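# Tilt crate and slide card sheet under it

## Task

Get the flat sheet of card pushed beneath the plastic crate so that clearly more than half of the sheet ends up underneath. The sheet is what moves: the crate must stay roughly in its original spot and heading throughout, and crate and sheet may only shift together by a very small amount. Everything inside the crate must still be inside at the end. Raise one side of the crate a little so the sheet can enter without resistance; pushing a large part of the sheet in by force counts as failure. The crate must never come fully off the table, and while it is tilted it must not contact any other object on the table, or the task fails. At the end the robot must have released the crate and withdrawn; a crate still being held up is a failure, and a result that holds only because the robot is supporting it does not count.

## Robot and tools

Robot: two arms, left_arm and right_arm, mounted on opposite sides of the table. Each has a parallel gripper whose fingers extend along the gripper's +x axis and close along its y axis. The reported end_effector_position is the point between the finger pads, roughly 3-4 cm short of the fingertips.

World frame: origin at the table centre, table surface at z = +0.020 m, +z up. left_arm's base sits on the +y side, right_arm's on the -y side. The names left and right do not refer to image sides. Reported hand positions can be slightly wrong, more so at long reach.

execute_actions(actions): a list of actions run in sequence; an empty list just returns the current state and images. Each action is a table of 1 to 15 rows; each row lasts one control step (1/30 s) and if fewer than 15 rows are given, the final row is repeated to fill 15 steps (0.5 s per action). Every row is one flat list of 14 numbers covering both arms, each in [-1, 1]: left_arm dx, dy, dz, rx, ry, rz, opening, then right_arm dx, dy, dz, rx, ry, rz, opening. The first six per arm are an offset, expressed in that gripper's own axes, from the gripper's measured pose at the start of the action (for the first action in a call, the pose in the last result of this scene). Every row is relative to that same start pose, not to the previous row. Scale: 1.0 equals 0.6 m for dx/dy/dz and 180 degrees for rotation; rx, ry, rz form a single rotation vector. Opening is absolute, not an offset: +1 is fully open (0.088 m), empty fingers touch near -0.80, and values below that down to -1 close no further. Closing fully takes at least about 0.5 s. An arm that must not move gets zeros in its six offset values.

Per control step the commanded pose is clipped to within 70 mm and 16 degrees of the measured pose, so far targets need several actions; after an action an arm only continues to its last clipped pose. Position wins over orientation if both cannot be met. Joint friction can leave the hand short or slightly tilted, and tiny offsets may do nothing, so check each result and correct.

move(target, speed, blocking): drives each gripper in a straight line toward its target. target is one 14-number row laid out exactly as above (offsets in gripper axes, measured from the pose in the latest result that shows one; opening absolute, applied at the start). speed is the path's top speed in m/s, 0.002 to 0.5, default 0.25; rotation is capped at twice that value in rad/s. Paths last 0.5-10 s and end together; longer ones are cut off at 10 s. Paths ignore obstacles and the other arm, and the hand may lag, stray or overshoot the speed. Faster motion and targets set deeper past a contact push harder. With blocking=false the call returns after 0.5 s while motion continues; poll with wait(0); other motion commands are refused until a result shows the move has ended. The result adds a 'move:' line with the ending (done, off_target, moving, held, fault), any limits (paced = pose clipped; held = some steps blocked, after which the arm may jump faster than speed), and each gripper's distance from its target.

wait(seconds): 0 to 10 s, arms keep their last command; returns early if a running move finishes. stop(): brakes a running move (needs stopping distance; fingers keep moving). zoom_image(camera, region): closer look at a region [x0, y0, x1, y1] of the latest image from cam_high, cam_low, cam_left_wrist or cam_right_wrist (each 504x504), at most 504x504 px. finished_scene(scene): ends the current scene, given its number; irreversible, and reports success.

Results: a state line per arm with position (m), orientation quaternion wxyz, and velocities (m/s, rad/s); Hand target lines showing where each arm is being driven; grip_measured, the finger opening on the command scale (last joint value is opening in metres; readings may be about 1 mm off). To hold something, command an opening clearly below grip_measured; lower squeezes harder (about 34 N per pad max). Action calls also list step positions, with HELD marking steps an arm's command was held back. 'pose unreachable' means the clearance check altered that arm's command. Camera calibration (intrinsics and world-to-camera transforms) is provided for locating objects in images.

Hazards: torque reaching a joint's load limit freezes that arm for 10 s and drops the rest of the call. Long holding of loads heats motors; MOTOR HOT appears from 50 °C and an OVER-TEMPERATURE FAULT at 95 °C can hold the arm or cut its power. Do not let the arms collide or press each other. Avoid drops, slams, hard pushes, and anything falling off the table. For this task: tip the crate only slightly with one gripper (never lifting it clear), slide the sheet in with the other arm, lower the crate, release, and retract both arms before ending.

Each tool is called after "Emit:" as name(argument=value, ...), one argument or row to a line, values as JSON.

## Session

Emit:
execute_actions(
  actions=[],
)

Scene clock: 0.00 s.
left_arm: end_effector_position=(+0.2843, +0.3959, +0.2882) grip_measured=+0.825 end_effector_quat_wxyz=(+0.894, +0.136, +0.423, -0.057) end_effector_velocity=(-0.003, +0.004, -0.002) end_effector_angular_velocity=(+0.024, +0.013, +0.001) | right_arm: end_effector_position=(-0.1767, -0.3550, +0.1397) grip_measured=+0.848 end_effector_quat_wxyz=(+0.812, -0.046, +0.524, +0.253) end_effector_velocity=(+0.002, -0.001, +0.000) end_effector_angular_velocity=(-0.012, -0.007, +0.003)
Joint positions: left_arm=[ 0.465  1.339  1.116 -0.793 -0.429 -0.279  0.079] | right_arm=[ 1.031  2.092  1.318 -0.987  0.472  2.376  0.081]
Joint velocities: left_arm=[ 0.002 -0.002 -0.002 -0.022 -0.007  0.007 -0.   ] | right_arm=[-0.002 -0.002 -0.002 -0.007 -0.007 -0.007 -0.   ]
Heat: left arm: hottest shoulder 27 °C (+0.0 °C/min); right arm: hottest shoulder 26 °C (+0.0 °C/min).
Hand target (left_arm): +0.284, +0.396, +0.288; +0.894, +0.136, +0.423, -0.057
Hand target (right_arm): -0.177, -0.355, +0.140; +0.812, -0.046, +0.524, +0.253
camera_calibration (this result's frames):
cam_left_wrist: T_world_to_cam=[[-0.203203, -0.970754, -0.127852, 0.484129], [-0.93197, 0.231797, -0.278751, 0.281401], [0.300234, 0.0625112, -0.951815, 0.242864], [0, 0, 0, 1]] pos_world=[0.287718, 0.38956, 0.371499]
cam_right_wrist: T_world_to_cam=[[0.428143, -0.890174, -0.155834, -0.214508], [-0.903637, -0.419493, -0.0863997, -0.271743], [0.0115395, 0.177809, -0.983997, 0.287927], [0, 0, 0, 1]] pos_world=[-0.157039, -0.35614, 0.226413]

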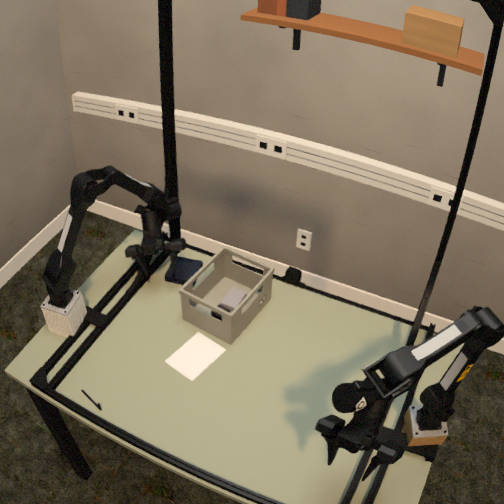

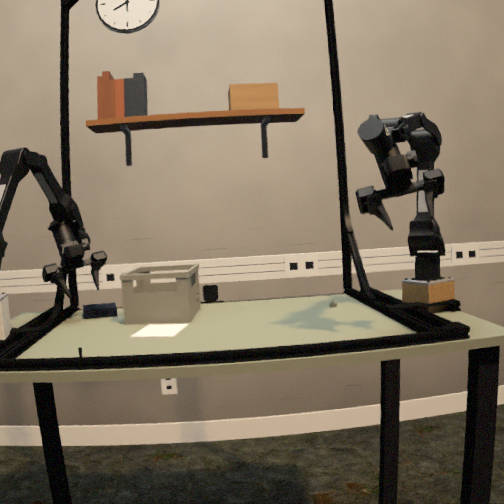

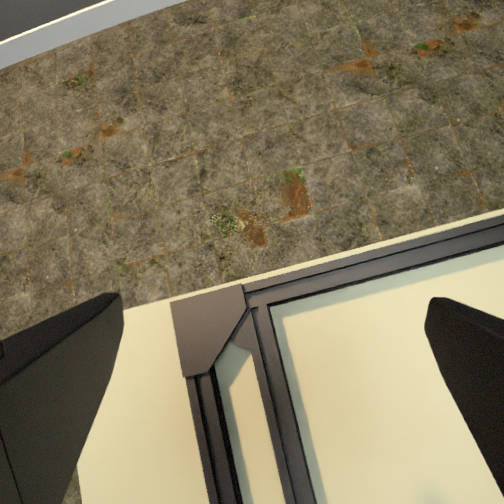

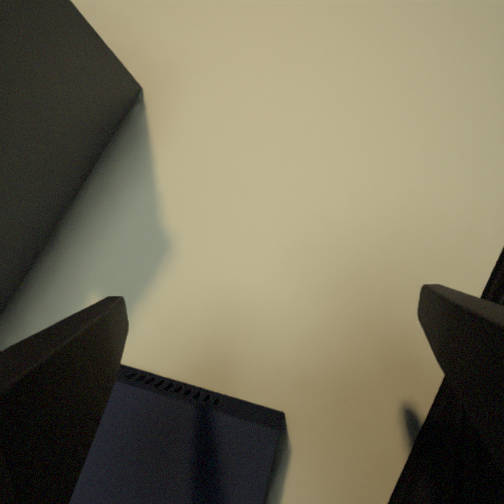

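Emit:
move(
  target=[0.038,-0.824,-0.093,0.361,-0.189,-0.404,1,-0.16,0.035,0.082,-0.298,0.065,0.068,0.3],
)

Emit:
move(
  target=[0,0,0,0,0,0,1,0.13,-0.115,0.34,0,0,0,0.3],
)

Scene clock: 12.57 s.
left_arm: end_effector_position=(+0.1478, -0.0581, +0.1481) grip_measured=+0.989 end_effector_quat_wxyz=(+0.569, +0.271, +0.077, -0.772) end_effector_velocity=(+0.001, +0.000, -0.006) end_effector_angular_velocity=(+0.014, -0.014, +0.012) | right_arm: end_effector_position=(-0.1748, -0.3553, +0.2442) grip_measured=+0.300 end_effector_quat_wxyz=(+0.622, -0.380, +0.430, +0.533) end_effector_velocity=(-0.002, -0.002, -0.001) end_effector_angular_velocity=(-0.017, +0.013, +0.006)
Joint positions: left_arm=[-0.056  2.485  1.845  0.023  0.505  0.551  0.087] | right_arm=[ 0.974  1.744  1.327 -1.067  0.337  1.269  0.054]
Joint velocities: left_arm=[-0.002  0.007  0.002 -0.007 -0.022  0.007 -0.   ] | right_arm=[-0.002 -0.002 -0.002  0.007 -0.022 -0.007  0.   ]
Heat: left arm: hottest shoulder 27 °C (+0.0 °C/min); right arm: hottest shoulder 29 °C (+14.3 °C/min).
Hand target (left_arm): +0.148, -0.060, +0.141; -0.566, -0.273, -0.078, +0.774
Hand target (right_arm): -0.176, -0.354, +0.250; +0.618, -0.376, +0.433, +0.537
Off the commanded pose (left_arm): 0.008 m, 1 deg.
Off the commanded pose (right_arm): 0.006 m, 1 deg.
move: done
camera_calibration (this result's frames):
cam_left_wrist: T_world_to_cam=[[-0.928602, 0.35095, -0.120554, 0.180681], [0.350202, 0.721391, -0.597456, 0.106442], [-0.12271, -0.597017, -0.792788, 0.179526], [0, 0, 0, 1]] pos_world=[0.152534, -0.0330163, 0.227702]
cam_right_wrist: T_world_to_cam=[[0.982764, -0.176705, 0.0543207, 0.0998607], [-0.178417, -0.983544, 0.0284425, -0.362866], [0.0484009, -0.037644, -0.998118, 0.32413], [0, 0, 0, 1]] pos_world=[-0.178569, -0.327047, 0.328416]

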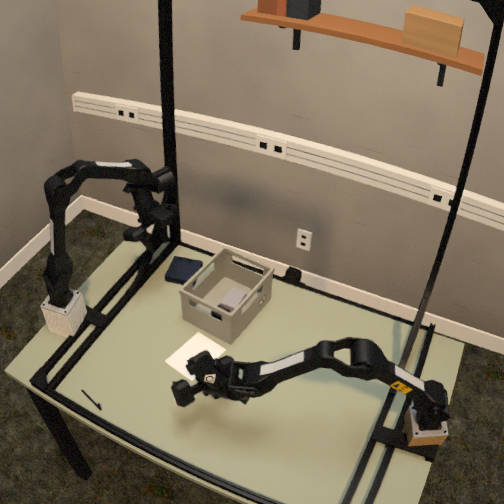

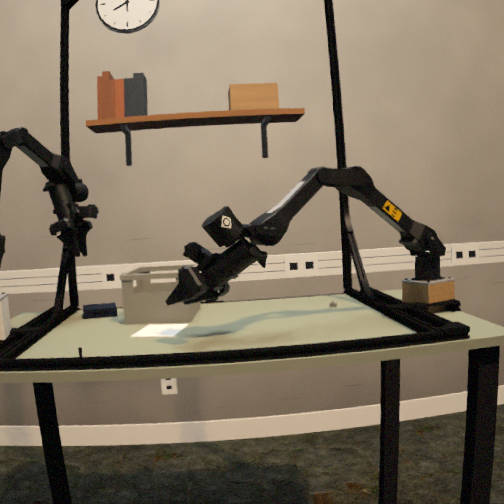

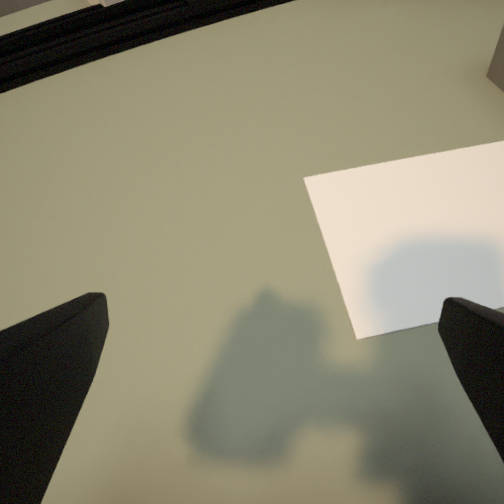

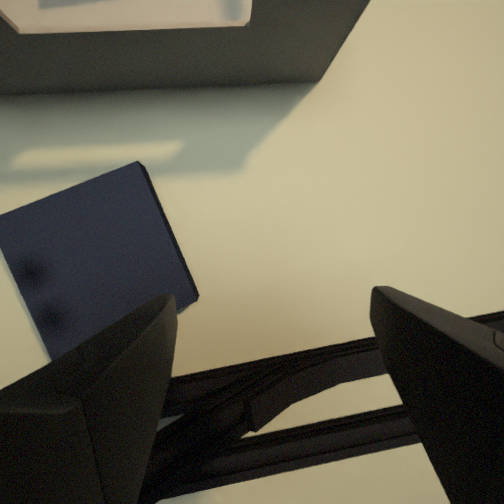

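Scene clock: 14.03 s.
left_arm: end_effector_position=(+0.1478, -0.0581, +0.1481) grip_measured=+0.989 end_effector_quat_wxyz=(+0.569, +0.271, +0.077, -0.772) end_effector_velocity=(+0.003, -0.000, +0.001) end_effector_angular_velocity=(-0.007, -0.013, +0.005) | right_arm: end_effector_position=(-0.0736, -0.1509, +0.2476) grip_measured=+0.300 end_effector_quat_wxyz=(+0.627, -0.372, +0.428, +0.535) end_effector_velocity=(+0.001, +0.002, +0.001) end_effector_angular_velocity=(+0.001, -0.010, +0.002)
Joint positions: left_arm=[-0.056  2.485  1.845  0.023  0.505  0.551  0.087] | right_arm=[ 0.346  1.939  1.577 -0.922  0.23   0.633  0.054]
Joint velocities: left_arm=[ 0.002 -0.002 -0.002  0.007 -0.007  0.007 -0.   ] | right_arm=[-0.002  0.007  0.012 -0.007  0.007 -0.007 -0.   ]
Heat: left arm: hottest shoulder 28 °C (+4.3 °C/min); right arm: hottest shoulder 29 °C (+12.8 °C/min).
Hand target (left_arm): +0.148, -0.058, +0.148; -0.569, -0.271, -0.077, +0.772
Hand target (right_arm): -0.074, -0.150, +0.241; +0.624, -0.381, +0.428, +0.531
Off the commanded pose (left_arm): 0.000 m, 0 deg.
Off the commanded pose (right_arm): 0.007 m, 1 deg.
move: done
camera_calibration (this result's frames):
cam_left_wrist: T_world_to_cam=[[-0.928602, 0.35095, -0.120554, 0.180681], [0.350202, 0.721391, -0.597456, 0.106442], [-0.12271, -0.597017, -0.792788, 0.179526], [0, 0, 0, 1]] pos_world=[0.152534, -0.0330163, 0.227702]
cam_right_wrist: T_world_to_cam=[[0.981462, -0.18545, 0.0483805, 0.0363245], [-0.186152, -0.982466, 0.0103919, -0.139793], [0.045605, -0.0192054, -0.998775, 0.332996], [0, 0, 0, 1]] pos_world=[-0.0768602, -0.12421, 0.332283]

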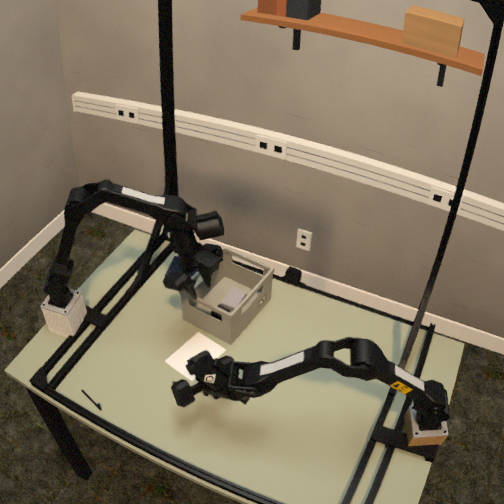

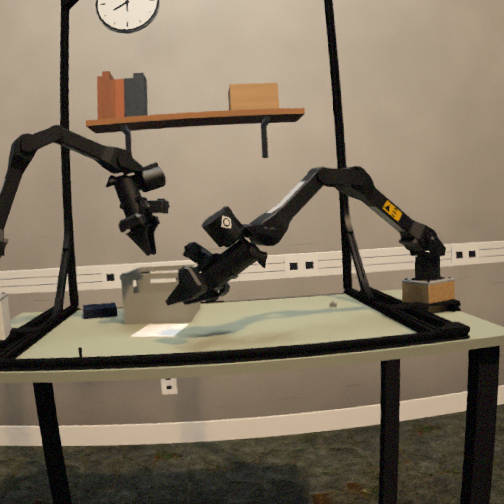

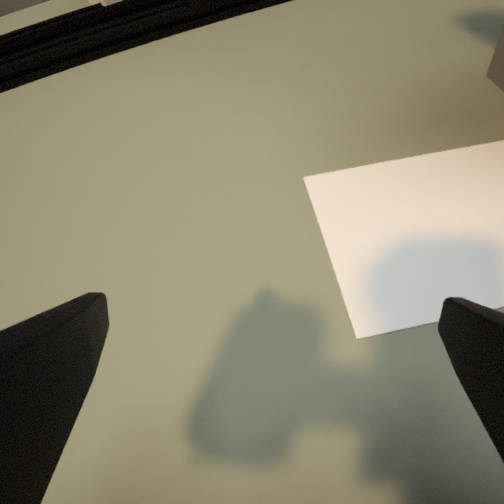

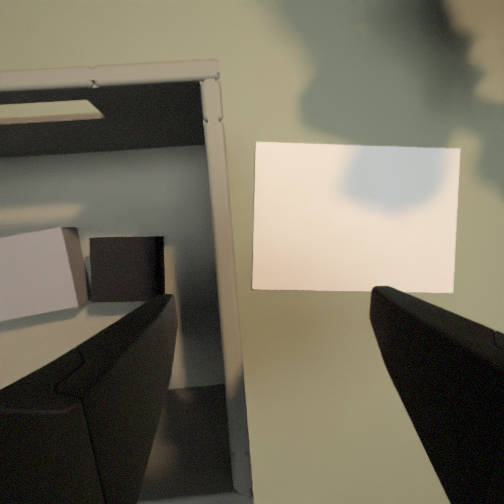

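Emit:
move(
  target=[0.125,-0.012,-0.032,0,0,0,1,0.16,0.024,-0.045,-0.02,0.01,0,0.3],
  speed=0.08,
)

Scene clock: 23.30 s.
left_arm: end_effector_position=(+0.1324, -0.1087, +0.1007) grip_measured=+0.989 end_effector_quat_wxyz=(+0.570, +0.270, +0.071, -0.773) end_effector_velocity=(-0.002, +0.001, -0.001) end_effector_angular_velocity=(+0.018, -0.013, +0.007) | right_arm: end_effector_position=(-0.0868, -0.1359, +0.1598) grip_measured=+0.300 end_effector_quat_wxyz=(+0.613, -0.386, +0.420, +0.547) end_effector_velocity=(+0.001, -0.002, -0.000) end_effector_angular_velocity=(-0.010, -0.000, +0.006)
Joint positions: left_arm=[-0.113  2.763  2.18  -0.008  0.459  0.519  0.087] | right_arm=[ 0.351  2.098  1.451 -0.637  0.216  0.59   0.054]
Joint velocities: left_arm=[-0.007 -0.007 -0.002 -0.022 -0.022  0.007 -0.   ] | right_arm=[-0.002 -0.002 -0.002 -0.007 -0.007 -0.007  0.   ]
Heat: left arm: hottest shoulder 31 °C (+10.3 °C/min); right arm: hottest shoulder 29 °C (+7.7 °C/min).
Hand target (left_arm): +0.132, -0.110, +0.092; -0.569, -0.270, -0.077, +0.772
Hand target (right_arm): -0.086, -0.140, +0.148; +0.608, -0.400, +0.420, +0.542
Off the commanded pose (left_arm): 0.008 m, 1 deg.
Off the commanded pose (right_arm): 0.012 m, 2 deg.
move: off_target (right_arm)
camera_calibration (this result's frames):
cam_left_wrist: T_world_to_cam=[[-0.926823, 0.352415, -0.129627, 0.17921], [0.355913, 0.71444, -0.602413, 0.119036], [-0.119689, -0.604466, -0.787588, 0.108049], [0, 0, 0, 1]] pos_world=[0.136661, -0.0828887, 0.180037]
cam_right_wrist: T_world_to_cam=[[0.989184, -0.136822, 0.0528632, 0.0628849], [-0.137962, -0.990264, 0.018534, -0.124804], [0.0498127, -0.0256267, -0.99843, 0.245655], [0, 0, 0, 1]] pos_world=[-0.0916596, -0.108689, 0.244258]

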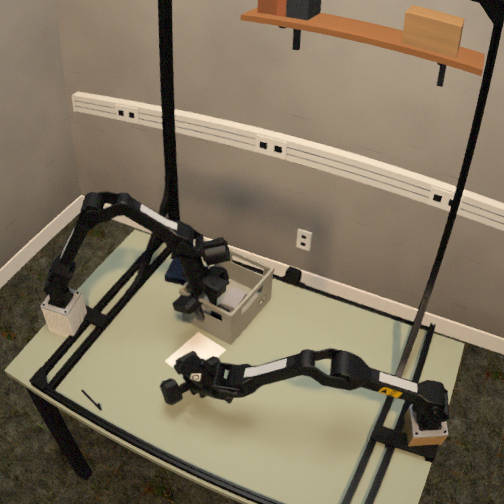

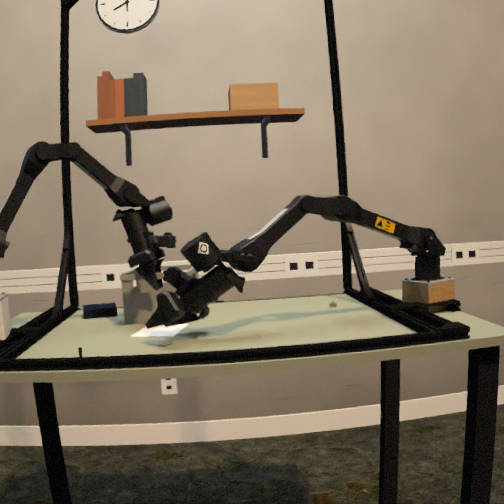

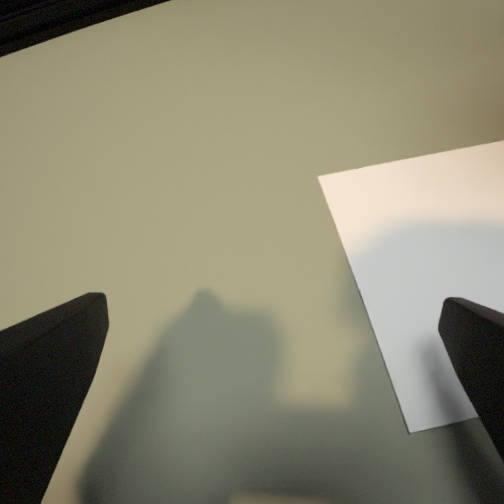

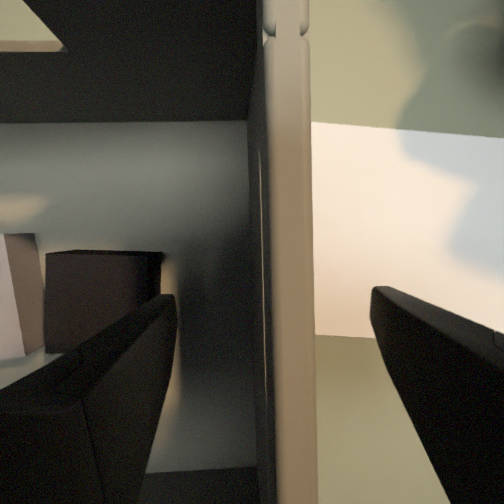

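Emit:
move(
  target=[0,0,0,0,0,0,1,0,-0.008,0,0,0,0,-1],
)

Emit:
move(
  target=[0.03,-0.011,-0.049,0,0.01,0,1,-0.066,0.02,0.04,-0.012,-0.012,-0.033,-1],
  speed=0.03,
)

Emit:
zoom_image(
  camera="cam_low",
  region=[80, 200, 240, 360],
)

Scene clock: 28.33 s.
left_arm: end_effector_position=(+0.1324, -0.1087, +0.0999) grip_measured=+0.989 end_effector_quat_wxyz=(+0.570, +0.271, +0.072, -0.773) end_effector_velocity=(-0.007, +0.002, -0.003) end_effector_angular_velocity=(+0.021, +0.017, -0.010) | right_arm: end_effector_position=(-0.0862, -0.1360, +0.1586) grip_measured=-0.678 end_effector_quat_wxyz=(+0.612, -0.387, +0.420, +0.548) end_effector_velocity=(+0.003, -0.004, -0.002) end_effector_angular_velocity=(-0.031, -0.000, +0.019)
Joint positions: left_arm=[-0.113  2.764  2.18  -0.008  0.458  0.519  0.087] | right_arm=[ 0.35   2.099  1.448 -0.633  0.215  0.587  0.006]
Joint velocities: left_arm=[-0.007 -0.002 -0.002 -0.022  0.007 -0.007 -0.   ] | right_arm=[-0.007 -0.002 -0.002 -0.022 -0.022 -0.022  0.   ]
Heat: left arm: hottest shoulder 32 °C (+10.6 °C/min); right arm: hottest shoulder 30 °C (+8.5 °C/min).
Hand target (left_arm): +0.132, -0.109, +0.101; -0.570, -0.270, -0.071, +0.773
Hand target (right_arm): -0.082, -0.136, +0.160; +0.613, -0.386, +0.420, +0.547
Off the commanded pose (left_arm): 0.001 m, 0 deg.
Off the commanded pose (right_arm): 0.004 m, 0 deg.
move: done
camera_calibration (this result's frames):
cam_left_wrist: T_world_to_cam=[[-0.92706, 0.352104, -0.128771, 0.179049], [0.355277, 0.715364, -0.601692, 0.118647], [-0.11974, -0.603554, -0.78828, 0.107651], [0, 0, 0, 1]] pos_world=[0.136726, -0.0829463, 0.179305]
cam_right_wrist: T_world_to_cam=[[0.989384, -0.135367, 0.0528697, 0.0625798], [-0.136565, -0.990435, 0.0197303, -0.124882], [0.0496932, -0.026741, -0.998406, 0.244317], [0, 0, 0, 1]] pos_world=[-0.0911109, -0.108683, 0.243083]

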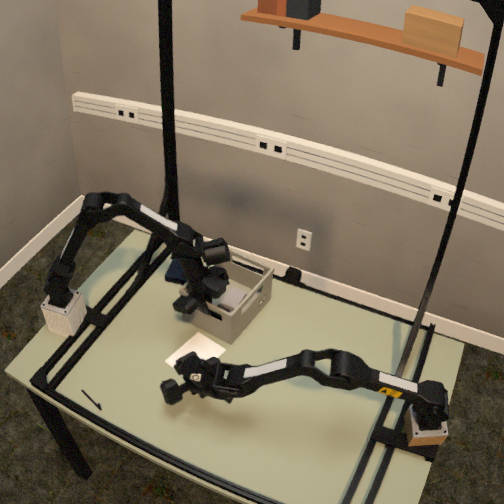

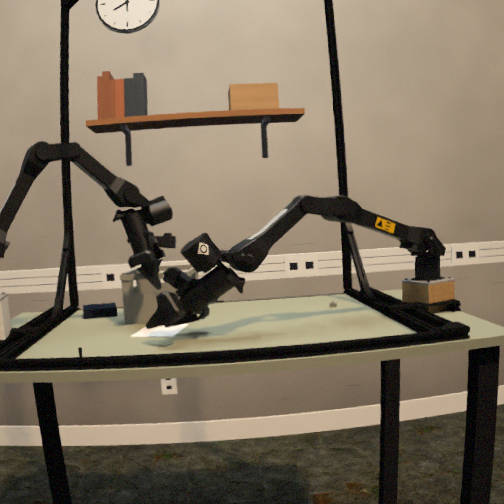

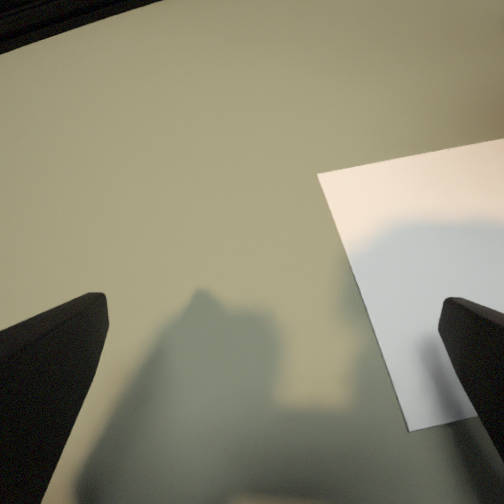

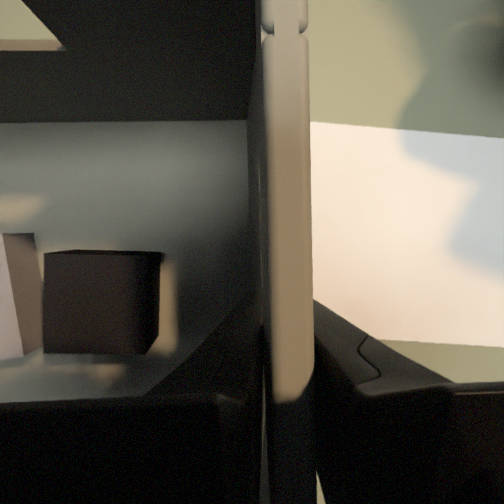

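Scene clock: 30.53 s.
left_arm: end_effector_position=(+0.1338, -0.1094, +0.0813) grip_measured=+0.989 end_effector_quat_wxyz=(+0.572, +0.275, +0.075, -0.769) end_effector_velocity=(-0.005, -0.001, +0.001) end_effector_angular_velocity=(-0.009, +0.016, -0.017) | right_arm: end_effector_position=(-0.0962, -0.1351, +0.1893) grip_measured=-0.678 end_effector_quat_wxyz=(+0.628, -0.429, +0.383, +0.524) end_effector_velocity=(+0.001, -0.001, +0.004) end_effector_angular_velocity=(-0.003, -0.012, +0.008)
Joint positions: left_arm=[-0.114  2.806  2.195  0.011  0.446  0.521  0.087] | right_arm=[ 0.401  2.14   1.643 -0.87   0.316  0.596  0.006]
Joint velocities: left_arm=[-0.002  0.002  0.002  0.007  0.022 -0.007 -0.   ] | right_arm=[ 0.002 -0.002  0.012 -0.022  0.007 -0.007 -0.   ]
Heat: left arm: hottest shoulder 32 °C (+9.8 °C/min); right arm: hottest shoulder 30 °C (+7.9 °C/min).
Hand target (left_arm): +0.132, -0.108, +0.065; -0.568, -0.283, -0.081, +0.768
Hand target (right_arm): -0.097, -0.127, +0.204; +0.640, -0.409, +0.377, +0.530
Off the commanded pose (left_arm): 0.017 m, 1 deg.
Off the commanded pose (right_arm): 0.017 m, 3 deg.
move: off_target (left_arm, right_arm)
camera_calibration (this result's frames):
cam_left_wrist: T_world_to_cam=[[-0.928944, 0.346207, -0.131161, 0.177981], [0.353412, 0.72372, -0.59273, 0.107923], [-0.110283, -0.596967, -0.794649, 0.092653], [0, 0, 0, 1]] pos_world=[0.137411, -0.0844137, 0.16094]
cam_right_wrist: T_world_to_cam=[[0.977335, -0.11566, 0.177308, 0.0489717], [-0.121499, -0.992339, 0.0224021, -0.125263], [0.173359, -0.0434372, -0.9839, 0.282403], [0, 0, 0, 1]] pos_world=[-0.112038, -0.106373, 0.27198]

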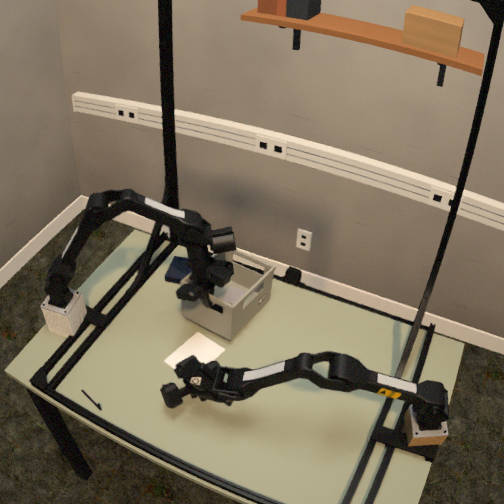

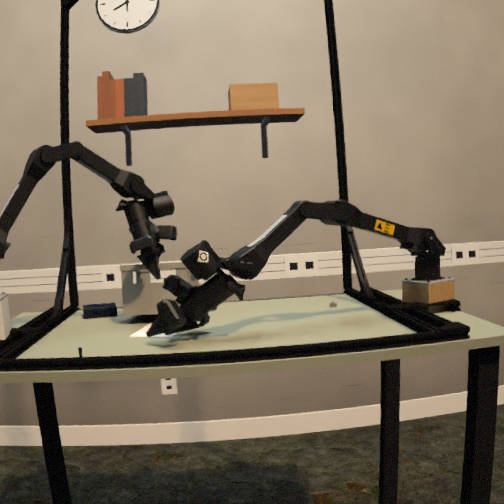

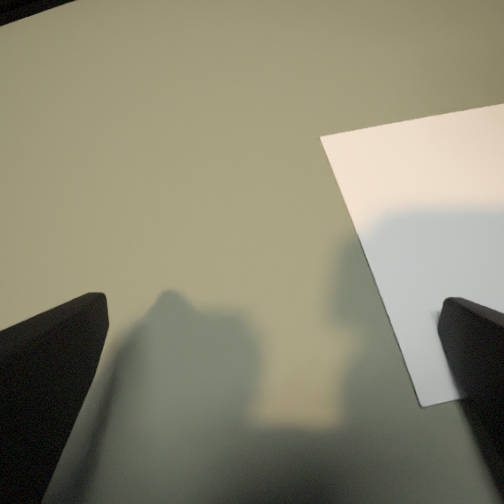

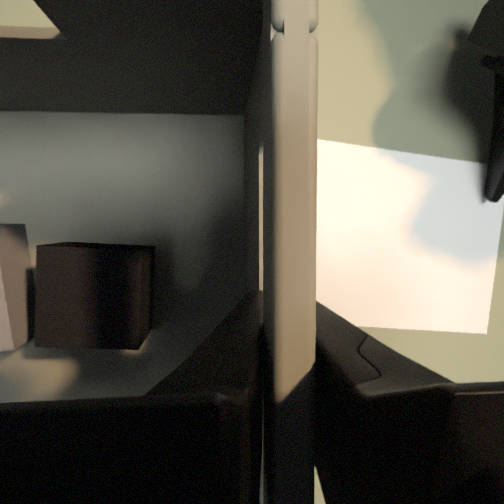

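Region (80, 200, 240, 360) of cam_low's 504x504 image, scaled by 3.150, with more detail than that image has.

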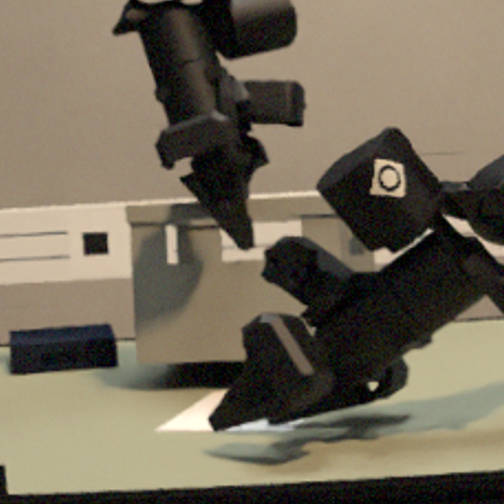

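Emit:
move(
  target=[0.038,-0.118,0,0,0.01,0,1,-0.012,0,0.018,0,-0.015,0,-1],
  speed=0.04,
)

Scene clock: 34.77 s.
left_arm: end_effector_position=(+0.0743, -0.1140, +0.0757) grip_measured=+0.986 end_effector_quat_wxyz=(+0.581, +0.274, +0.064, -0.763) end_effector_velocity=(-0.004, +0.001, +0.000) end_effector_angular_velocity=(+0.009, +0.004, +0.003) | right_arm: end_effector_position=(-0.0970, -0.1329, +0.1894) grip_measured=-0.679 end_effector_quat_wxyz=(+0.630, -0.428, +0.378, +0.527) end_effector_velocity=(+0.001, -0.002, +0.000) end_effector_angular_velocity=(-0.006, -0.017, +0.021)
Joint positions: left_arm=[-0.225  2.758  2.049  0.161  0.335  0.456  0.087] | right_arm=[ 0.402  2.143  1.645 -0.86   0.324  0.59   0.006]
Joint velocities: left_arm=[-0.007 -0.007 -0.007 -0.007 -0.007 -0.007  0.   ] | right_arm=[ 0.002 -0.002 -0.002 -0.007  0.007 -0.022 -0.   ]
Heat: left arm: hottest shoulder 33 °C (+10.4 °C/min); right arm: hottest shoulder 32 °C (+10.4 °C/min).
Hand target (left_arm): +0.064, -0.105, +0.056; -0.570, -0.287, -0.084, +0.765
Hand target (right_arm): -0.097, -0.128, +0.200; +0.637, -0.417, +0.368, +0.534
Off the commanded pose (left_arm): 0.024 m, 3 deg.
Off the commanded pose (right_arm): 0.012 m, 2 deg.
move: off_target (left_arm, right_arm)
camera_calibration (this result's frames):
cam_left_wrist: T_world_to_cam=[[-0.931917, 0.328423, -0.153848, 0.123454], [0.351789, 0.715451, -0.603634, 0.128967], [-0.0881762, -0.616659, -0.782277, 0.0741064], [0, 0, 0, 1]] pos_world=[0.0762146, -0.0871164, 0.154814]
cam_right_wrist: T_world_to_cam=[[0.977292, -0.112409, 0.179625, 0.0499526], [-0.116364, -0.993139, 0.011603, -0.120686], [0.177088, -0.0322415, -0.983667, 0.284512], [0, 0, 0, 1]] pos_world=[-0.113246, -0.105069, 0.272293]

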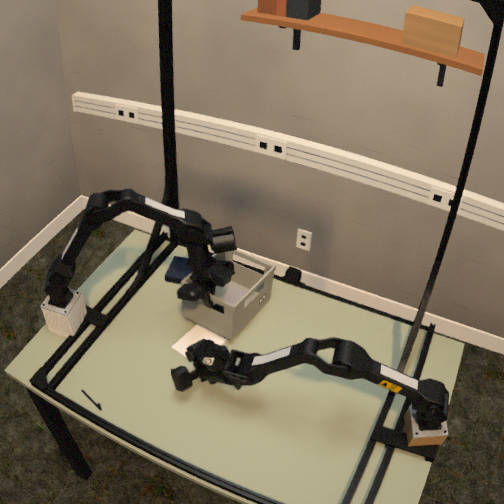

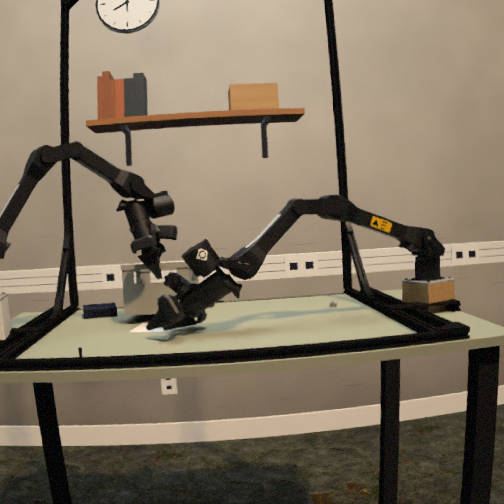

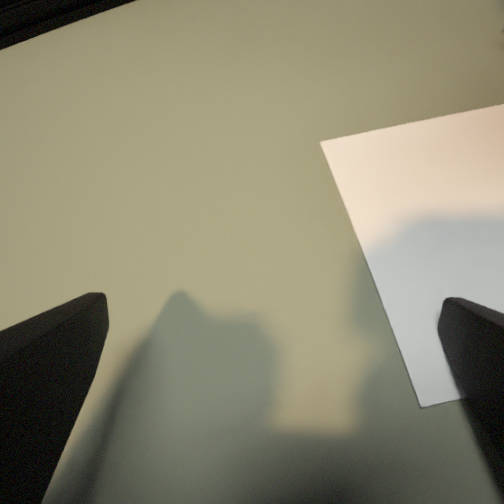

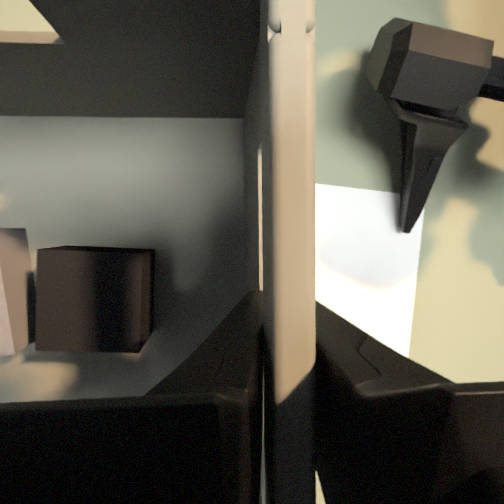

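Emit:
move(
  target=[-0.005,-0.128,0.005,0,0.015,-0.01,1,-0.014,0,0.01,0,-0.01,0,-1],
  speed=0.04,
)

Emit:
zoom_image(
  camera="cam_high",
  region=[130, 240, 300, 410],
)

Scene clock: 39.80 s.
left_arm: end_effector_position=(+0.0098, -0.0974, +0.0762) grip_measured=+0.987 end_effector_quat_wxyz=(+0.576, +0.280, +0.067, -0.765) end_effector_velocity=(-0.004, +0.000, +0.002) end_effector_angular_velocity=(+0.004, +0.003, +0.003) | right_arm: end_effector_position=(-0.0962, -0.1330, +0.1881) grip_measured=-0.679 end_effector_quat_wxyz=(+0.631, -0.429, +0.376, +0.526) end_effector_velocity=(-0.000, +0.001, -0.002) end_effector_angular_velocity=(-0.001, +0.010, -0.008)
Joint positions: left_arm=[-0.339  2.658  1.85   0.26   0.242  0.404  0.087] | right_arm=[ 0.402  2.145  1.642 -0.859  0.329  0.59   0.006]
Joint velocities: left_arm=[-0.007 -0.007 -0.002 -0.007 -0.007 -0.007 -0.   ] | right_arm=[-0.002  0.002 -0.002  0.007 -0.007  0.007  0.   ]
Heat: left arm: hottest shoulder 35 °C (+12.1 °C/min); right arm: hottest shoulder 34 °C (+12.1 °C/min).
Hand target (left_arm): +0.003, -0.089, +0.063; -0.568, -0.291, -0.082, +0.766
Hand target (right_arm): -0.098, -0.130, +0.199; +0.636, -0.420, +0.368, +0.533
Off the commanded pose (left_arm): 0.018 m, 2 deg.
Off the commanded pose (right_arm): 0.012 m, 2 deg.
move: off_target (left_arm, right_arm)
camera_calibration (this result's frames):
cam_left_wrist: T_world_to_cam=[[-0.928395, 0.338841, -0.152542, 0.058898], [0.360371, 0.720863, -0.592022, 0.13962], [-0.0906395, -0.604602, -0.791354, 0.0809859], [0, 0, 0, 1]] pos_world=[0.011706, -0.07164, 0.155731]
cam_right_wrist: T_world_to_cam=[[0.976121, -0.112821, 0.185632, 0.0481005], [-0.116816, -0.993096, 0.0106906, -0.120578], [0.183145, -0.0321201, -0.982561, 0.283509], [0, 0, 0, 1]] pos_world=[-0.11296, -0.105212, 0.270925]

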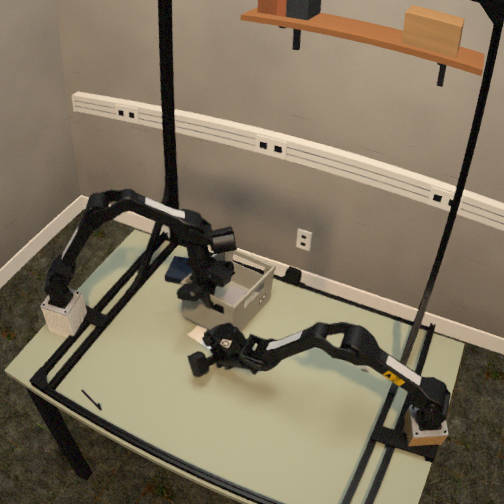

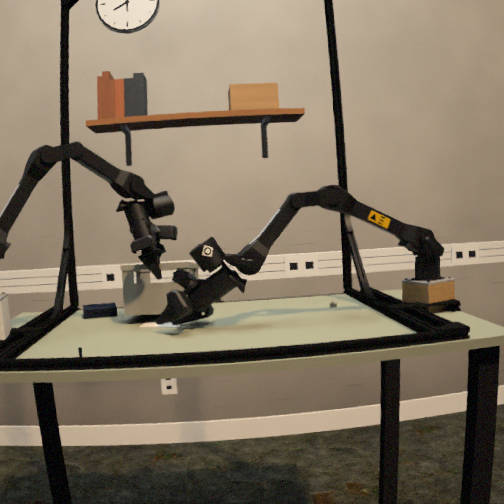

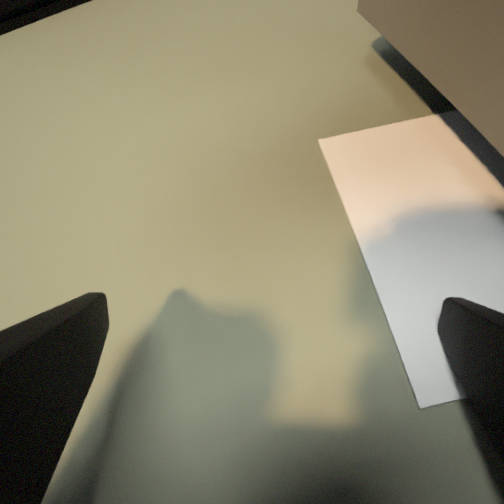

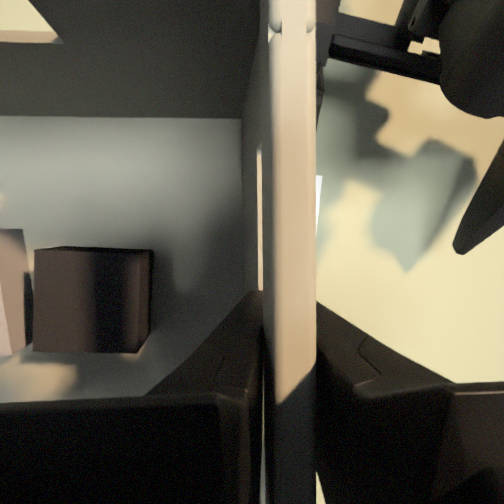

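Region (130, 240, 300, 410) of cam_high's 504x504 image, scaled by 2.965, with more detail than that image has.

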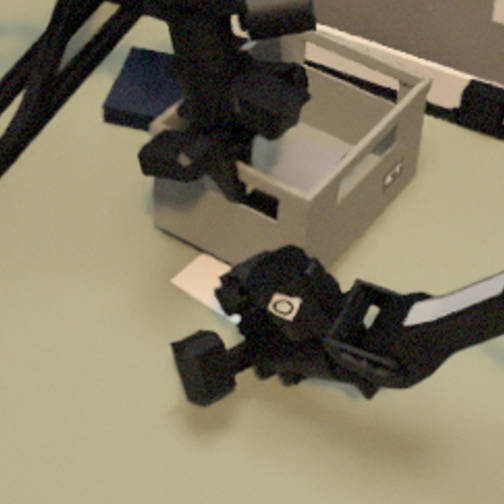

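A little more, then finish.

Emit:
move(
  target=[-0.003,-0.035,-0.012,0,0.015,-0.01,1,-0.014,0,0.01,0,-0.01,0,-1],
  speed=0.03,
)

Emit:
move(
  target=[-0.05,0.025,0.06,0,0,0,1,-0.014,0,0.01,0,-0.01,0,-1],
  speed=0.06,
)

Emit:
move(
  target=[-0.35,0.1,0,0,0,0,1,0.04,-0.01,-0.012,0.012,-0.005,0.035,-1],
  speed=0.13,
)

Scene clock: 43.90 s.
left_arm: end_effector_position=(-0.0003, -0.0945, +0.0774) grip_measured=+0.987 end_effector_quat_wxyz=(+0.570, +0.287, +0.071, -0.766) end_effector_velocity=(-0.004, +0.002, -0.003) end_effector_angular_velocity=(+0.014, +0.003, +0.003) | right_arm: end_effector_position=(-0.0960, -0.1335, +0.1874) grip_measured=-0.679 end_effector_quat_wxyz=(+0.632, -0.431, +0.375, +0.525) end_effector_velocity=(-0.000, -0.004, -0.002) end_effector_angular_velocity=(-0.018, -0.008, +0.024)
Joint positions: left_arm=[-0.356  2.643  1.839  0.239  0.232  0.403  0.087] | right_arm=[ 0.403  2.145  1.64  -0.859  0.332  0.59   0.006]
Joint velocities: left_arm=[-0.007 -0.002 -0.007 -0.007 -0.007 -0.007 -0.   ] | right_arm=[ 0.002 -0.002 -0.007 -0.007 -0.007 -0.022 -0.   ]
Heat: left arm: hottest shoulder 36 °C (+12.3 °C/min); right arm: hottest shoulder 35 °C (+12.3 °C/min).
Hand target (left_arm): -0.007, -0.086, +0.067; -0.562, -0.297, -0.085, +0.767
Hand target (right_arm): -0.097, -0.130, +0.198; +0.637, -0.421, +0.366, +0.532
Off the commanded pose (left_arm): 0.015 m, 2 deg.
Off the commanded pose (right_arm): 0.011 m, 2 deg.
move: off_target (left_arm, right_arm)
camera_calibration (this result's frames):
cam_left_wrist: T_world_to_cam=[[-0.924775, 0.349834, -0.149693, 0.0494748], [0.368874, 0.727631, -0.578347, 0.141465], [-0.0934042, -0.590058, -0.801939, 0.0848881], [0, 0, 0, 1]] pos_world=[0.00149915, -0.0701537, 0.157297]
cam_right_wrist: T_world_to_cam=[[0.975368, -0.112317, 0.189847, 0.0471254], [-0.11643, -0.993142, 0.0106167, -0.120954], [0.187352, -0.0324591, -0.981756, 0.282954], [0, 0, 0, 1]] pos_world=[-0.113059, -0.105648, 0.270129]

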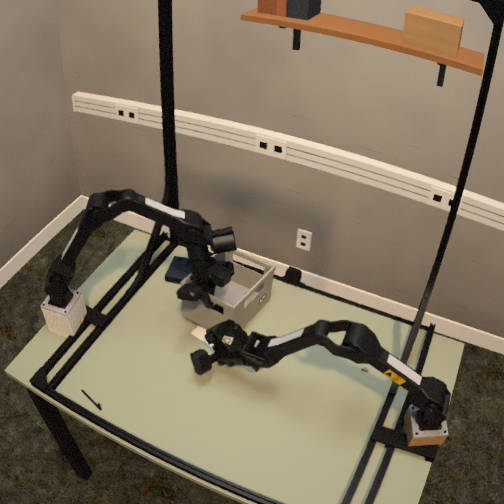

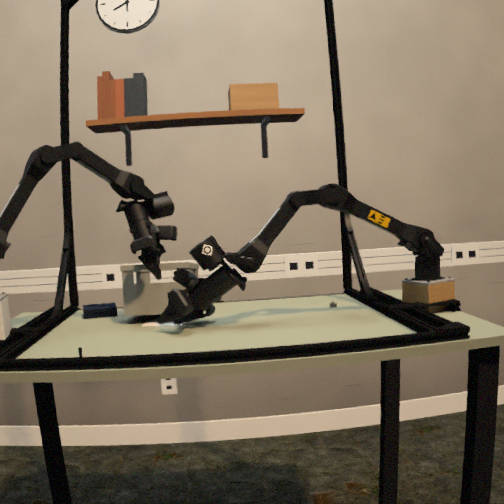

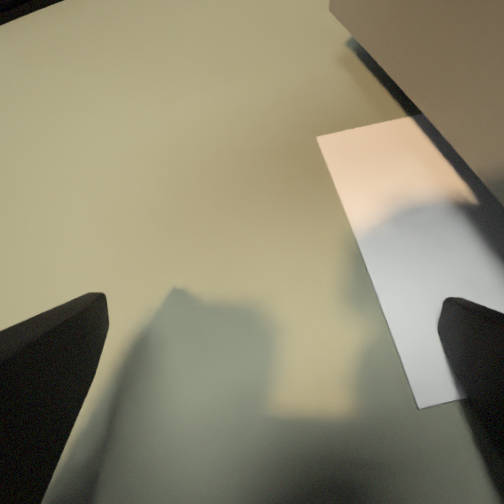

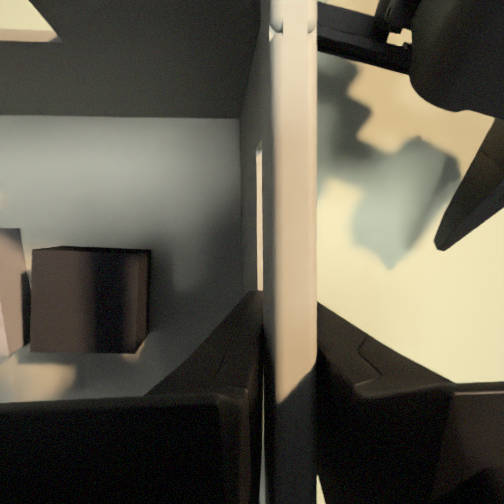

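Scene clock: 45.10 s.
left_arm: end_effector_position=(+0.0049, -0.0917, +0.1156) grip_measured=+0.989 end_effector_quat_wxyz=(+0.569, +0.288, +0.078, -0.766) end_effector_velocity=(-0.001, +0.002, -0.001) end_effector_angular_velocity=(+0.019, +0.003, +0.008) | right_arm: end_effector_position=(-0.0957, -0.1338, +0.1870) grip_measured=-0.679 end_effector_quat_wxyz=(+0.632, -0.432, +0.373, +0.524) end_effector_velocity=(+0.002, -0.003, +0.000) end_effector_angular_velocity=(-0.022, -0.011, +0.019)
Joint positions: left_arm=[-0.346  2.552  1.839  0.136  0.241  0.404  0.087] | right_arm=[ 0.404  2.146  1.639 -0.859  0.336  0.589  0.006]
Joint velocities: left_arm=[-0.002 -0.007 -0.002 -0.022 -0.007 -0.007 -0.   ] | right_arm=[-0.002 -0.002  0.002 -0.022 -0.007 -0.022  0.   ]
Heat: left arm: hottest shoulder 37 °C (+13.3 °C/min); right arm: hottest shoulder 35 °C (+12.0 °C/min).
Hand target (left_arm): +0.006, -0.091, +0.126; -0.570, -0.287, -0.071, +0.766
Hand target (right_arm): -0.097, -0.131, +0.197; +0.637, -0.422, +0.365, +0.531
Off the commanded pose (left_arm): 0.011 m, 1 deg.
Off the commanded pose (right_arm): 0.011 m, 2 deg.
move: off_target (left_arm, right_arm)
camera_calibration (this result's frames):
cam_left_wrist: T_world_to_cam=[[-0.926445, 0.349029, -0.140989, 0.0580196], [0.364112, 0.735874, -0.570887, 0.159538], [-0.095506, -0.580231, -0.808833, 0.119357], [0, 0, 0, 1]] pos_world=[0.00706148, -0.0683957, 0.195799]
cam_right_wrist: T_world_to_cam=[[0.974623, -0.111687, 0.194, 0.0461607], [-0.115763, -0.993229, 0.00976271, -0.121041], [0.191596, -0.031973, -0.980953, 0.282808], [0, 0, 0, 1]] pos_world=[-0.113186, -0.106024, 0.269648]

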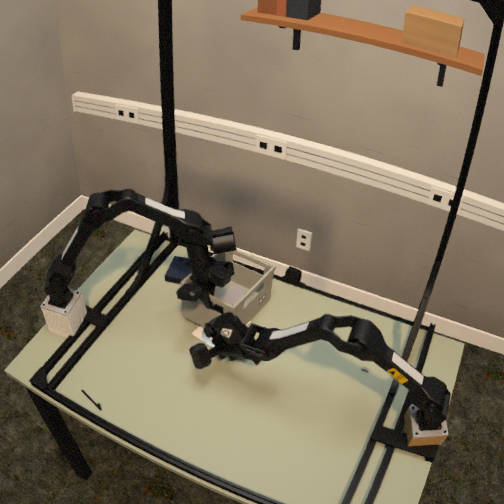

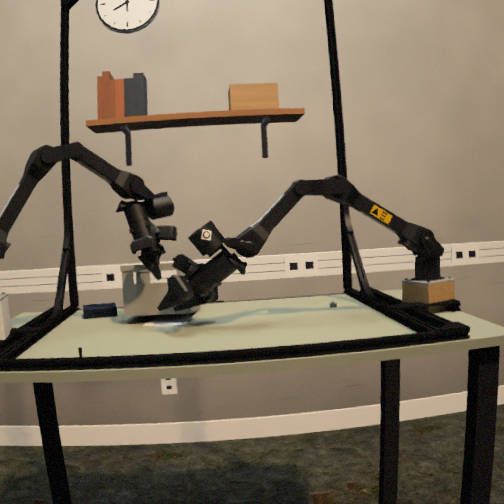

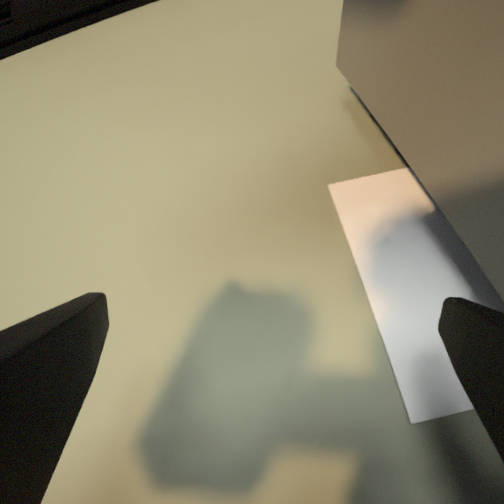

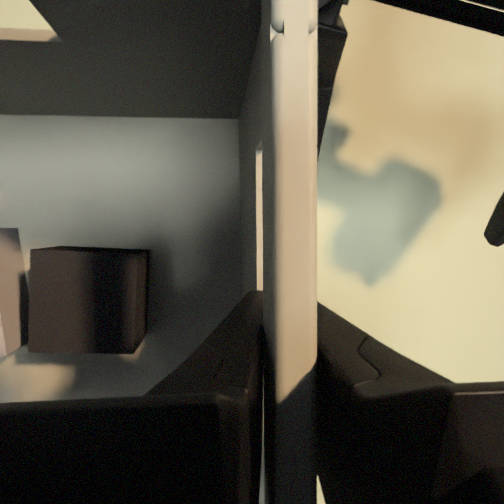

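Scene clock: 47.33 s.
left_arm: end_effector_position=(+0.1003, +0.0569, +0.2365) grip_measured=+0.989 end_effector_quat_wxyz=(+0.570, +0.290, +0.081, -0.765) end_effector_velocity=(-0.005, +0.001, +0.002) end_effector_angular_velocity=(-0.001, +0.019, -0.016) | right_arm: end_effector_position=(-0.0852, -0.1336, +0.1598) grip_measured=-0.681 end_effector_quat_wxyz=(+0.616, -0.400, +0.401, +0.548) end_effector_velocity=(+0.000, -0.000, +0.001) end_effector_angular_velocity=(-0.008, -0.008, +0.034)
Joint positions: left_arm=[-0.077  1.897  1.278 -0.022  0.459  0.565  0.087] | right_arm=[ 0.356  2.109  1.466 -0.648  0.247  0.559  0.006]
Joint velocities: left_arm=[-0.002 -0.007 -0.002 -0.007  0.022 -0.007 -0.   ] | right_arm=[-0.002 -0.002  0.002 -0.007 -0.007 -0.037 -0.   ]
Heat: left arm: hottest shoulder 37 °C (+12.7 °C/min); right arm: hottest shoulder 36 °C (+12.7 °C/min).
Hand target (left_arm): +0.100, +0.061, +0.240; -0.569, -0.290, -0.077, +0.765
Hand target (right_arm): -0.086, -0.133, +0.163; +0.614, -0.395, +0.401, +0.554
Off the commanded pose (left_arm): 0.006 m, 0 deg.
Off the commanded pose (right_arm): 0.004 m, 1 deg.
move: done
camera_calibration (this result's frames):
cam_left_wrist: T_world_to_cam=[[-0.927975, 0.346572, -0.136933, 0.110888], [0.360391, 0.741222, -0.566312, 0.0834461], [-0.0947701, -0.574872, -0.812736, 0.313024], [0, 0, 0, 1]] pos_world=[0.102493, 0.0796659, 0.316846]
cam_right_wrist: T_world_to_cam=[[0.989262, -0.113553, 0.0920171, 0.0584822], [-0.114677, -0.993378, 0.00700635, -0.118874], [0.0906122, -0.0174834, -0.995733, 0.249837], [0, 0, 0, 1]] pos_world=[-0.0941246, -0.107078, 0.244222]

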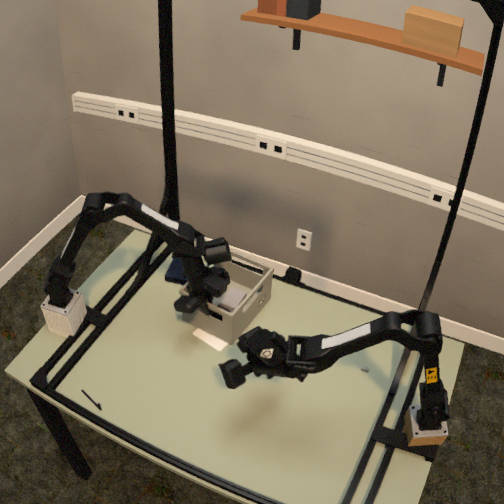

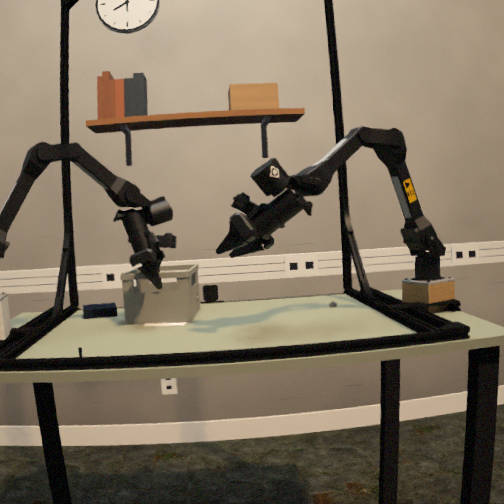

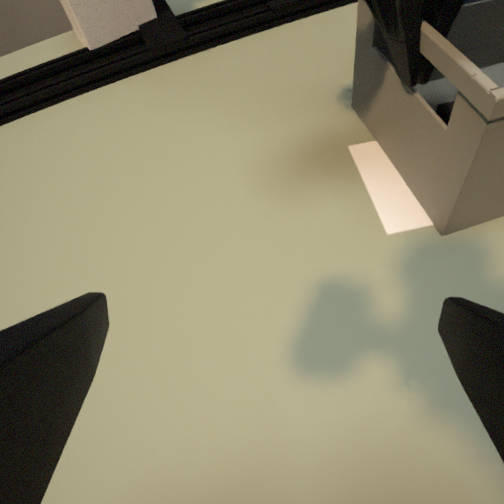

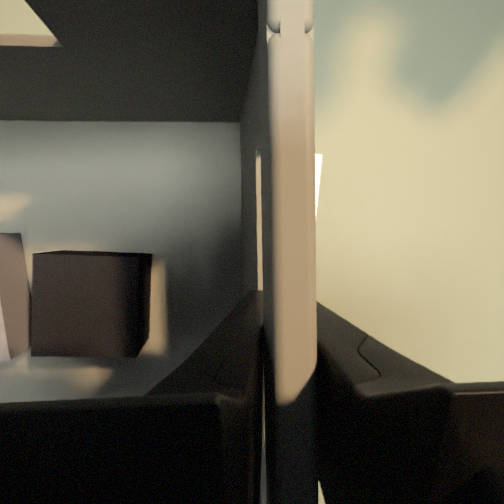

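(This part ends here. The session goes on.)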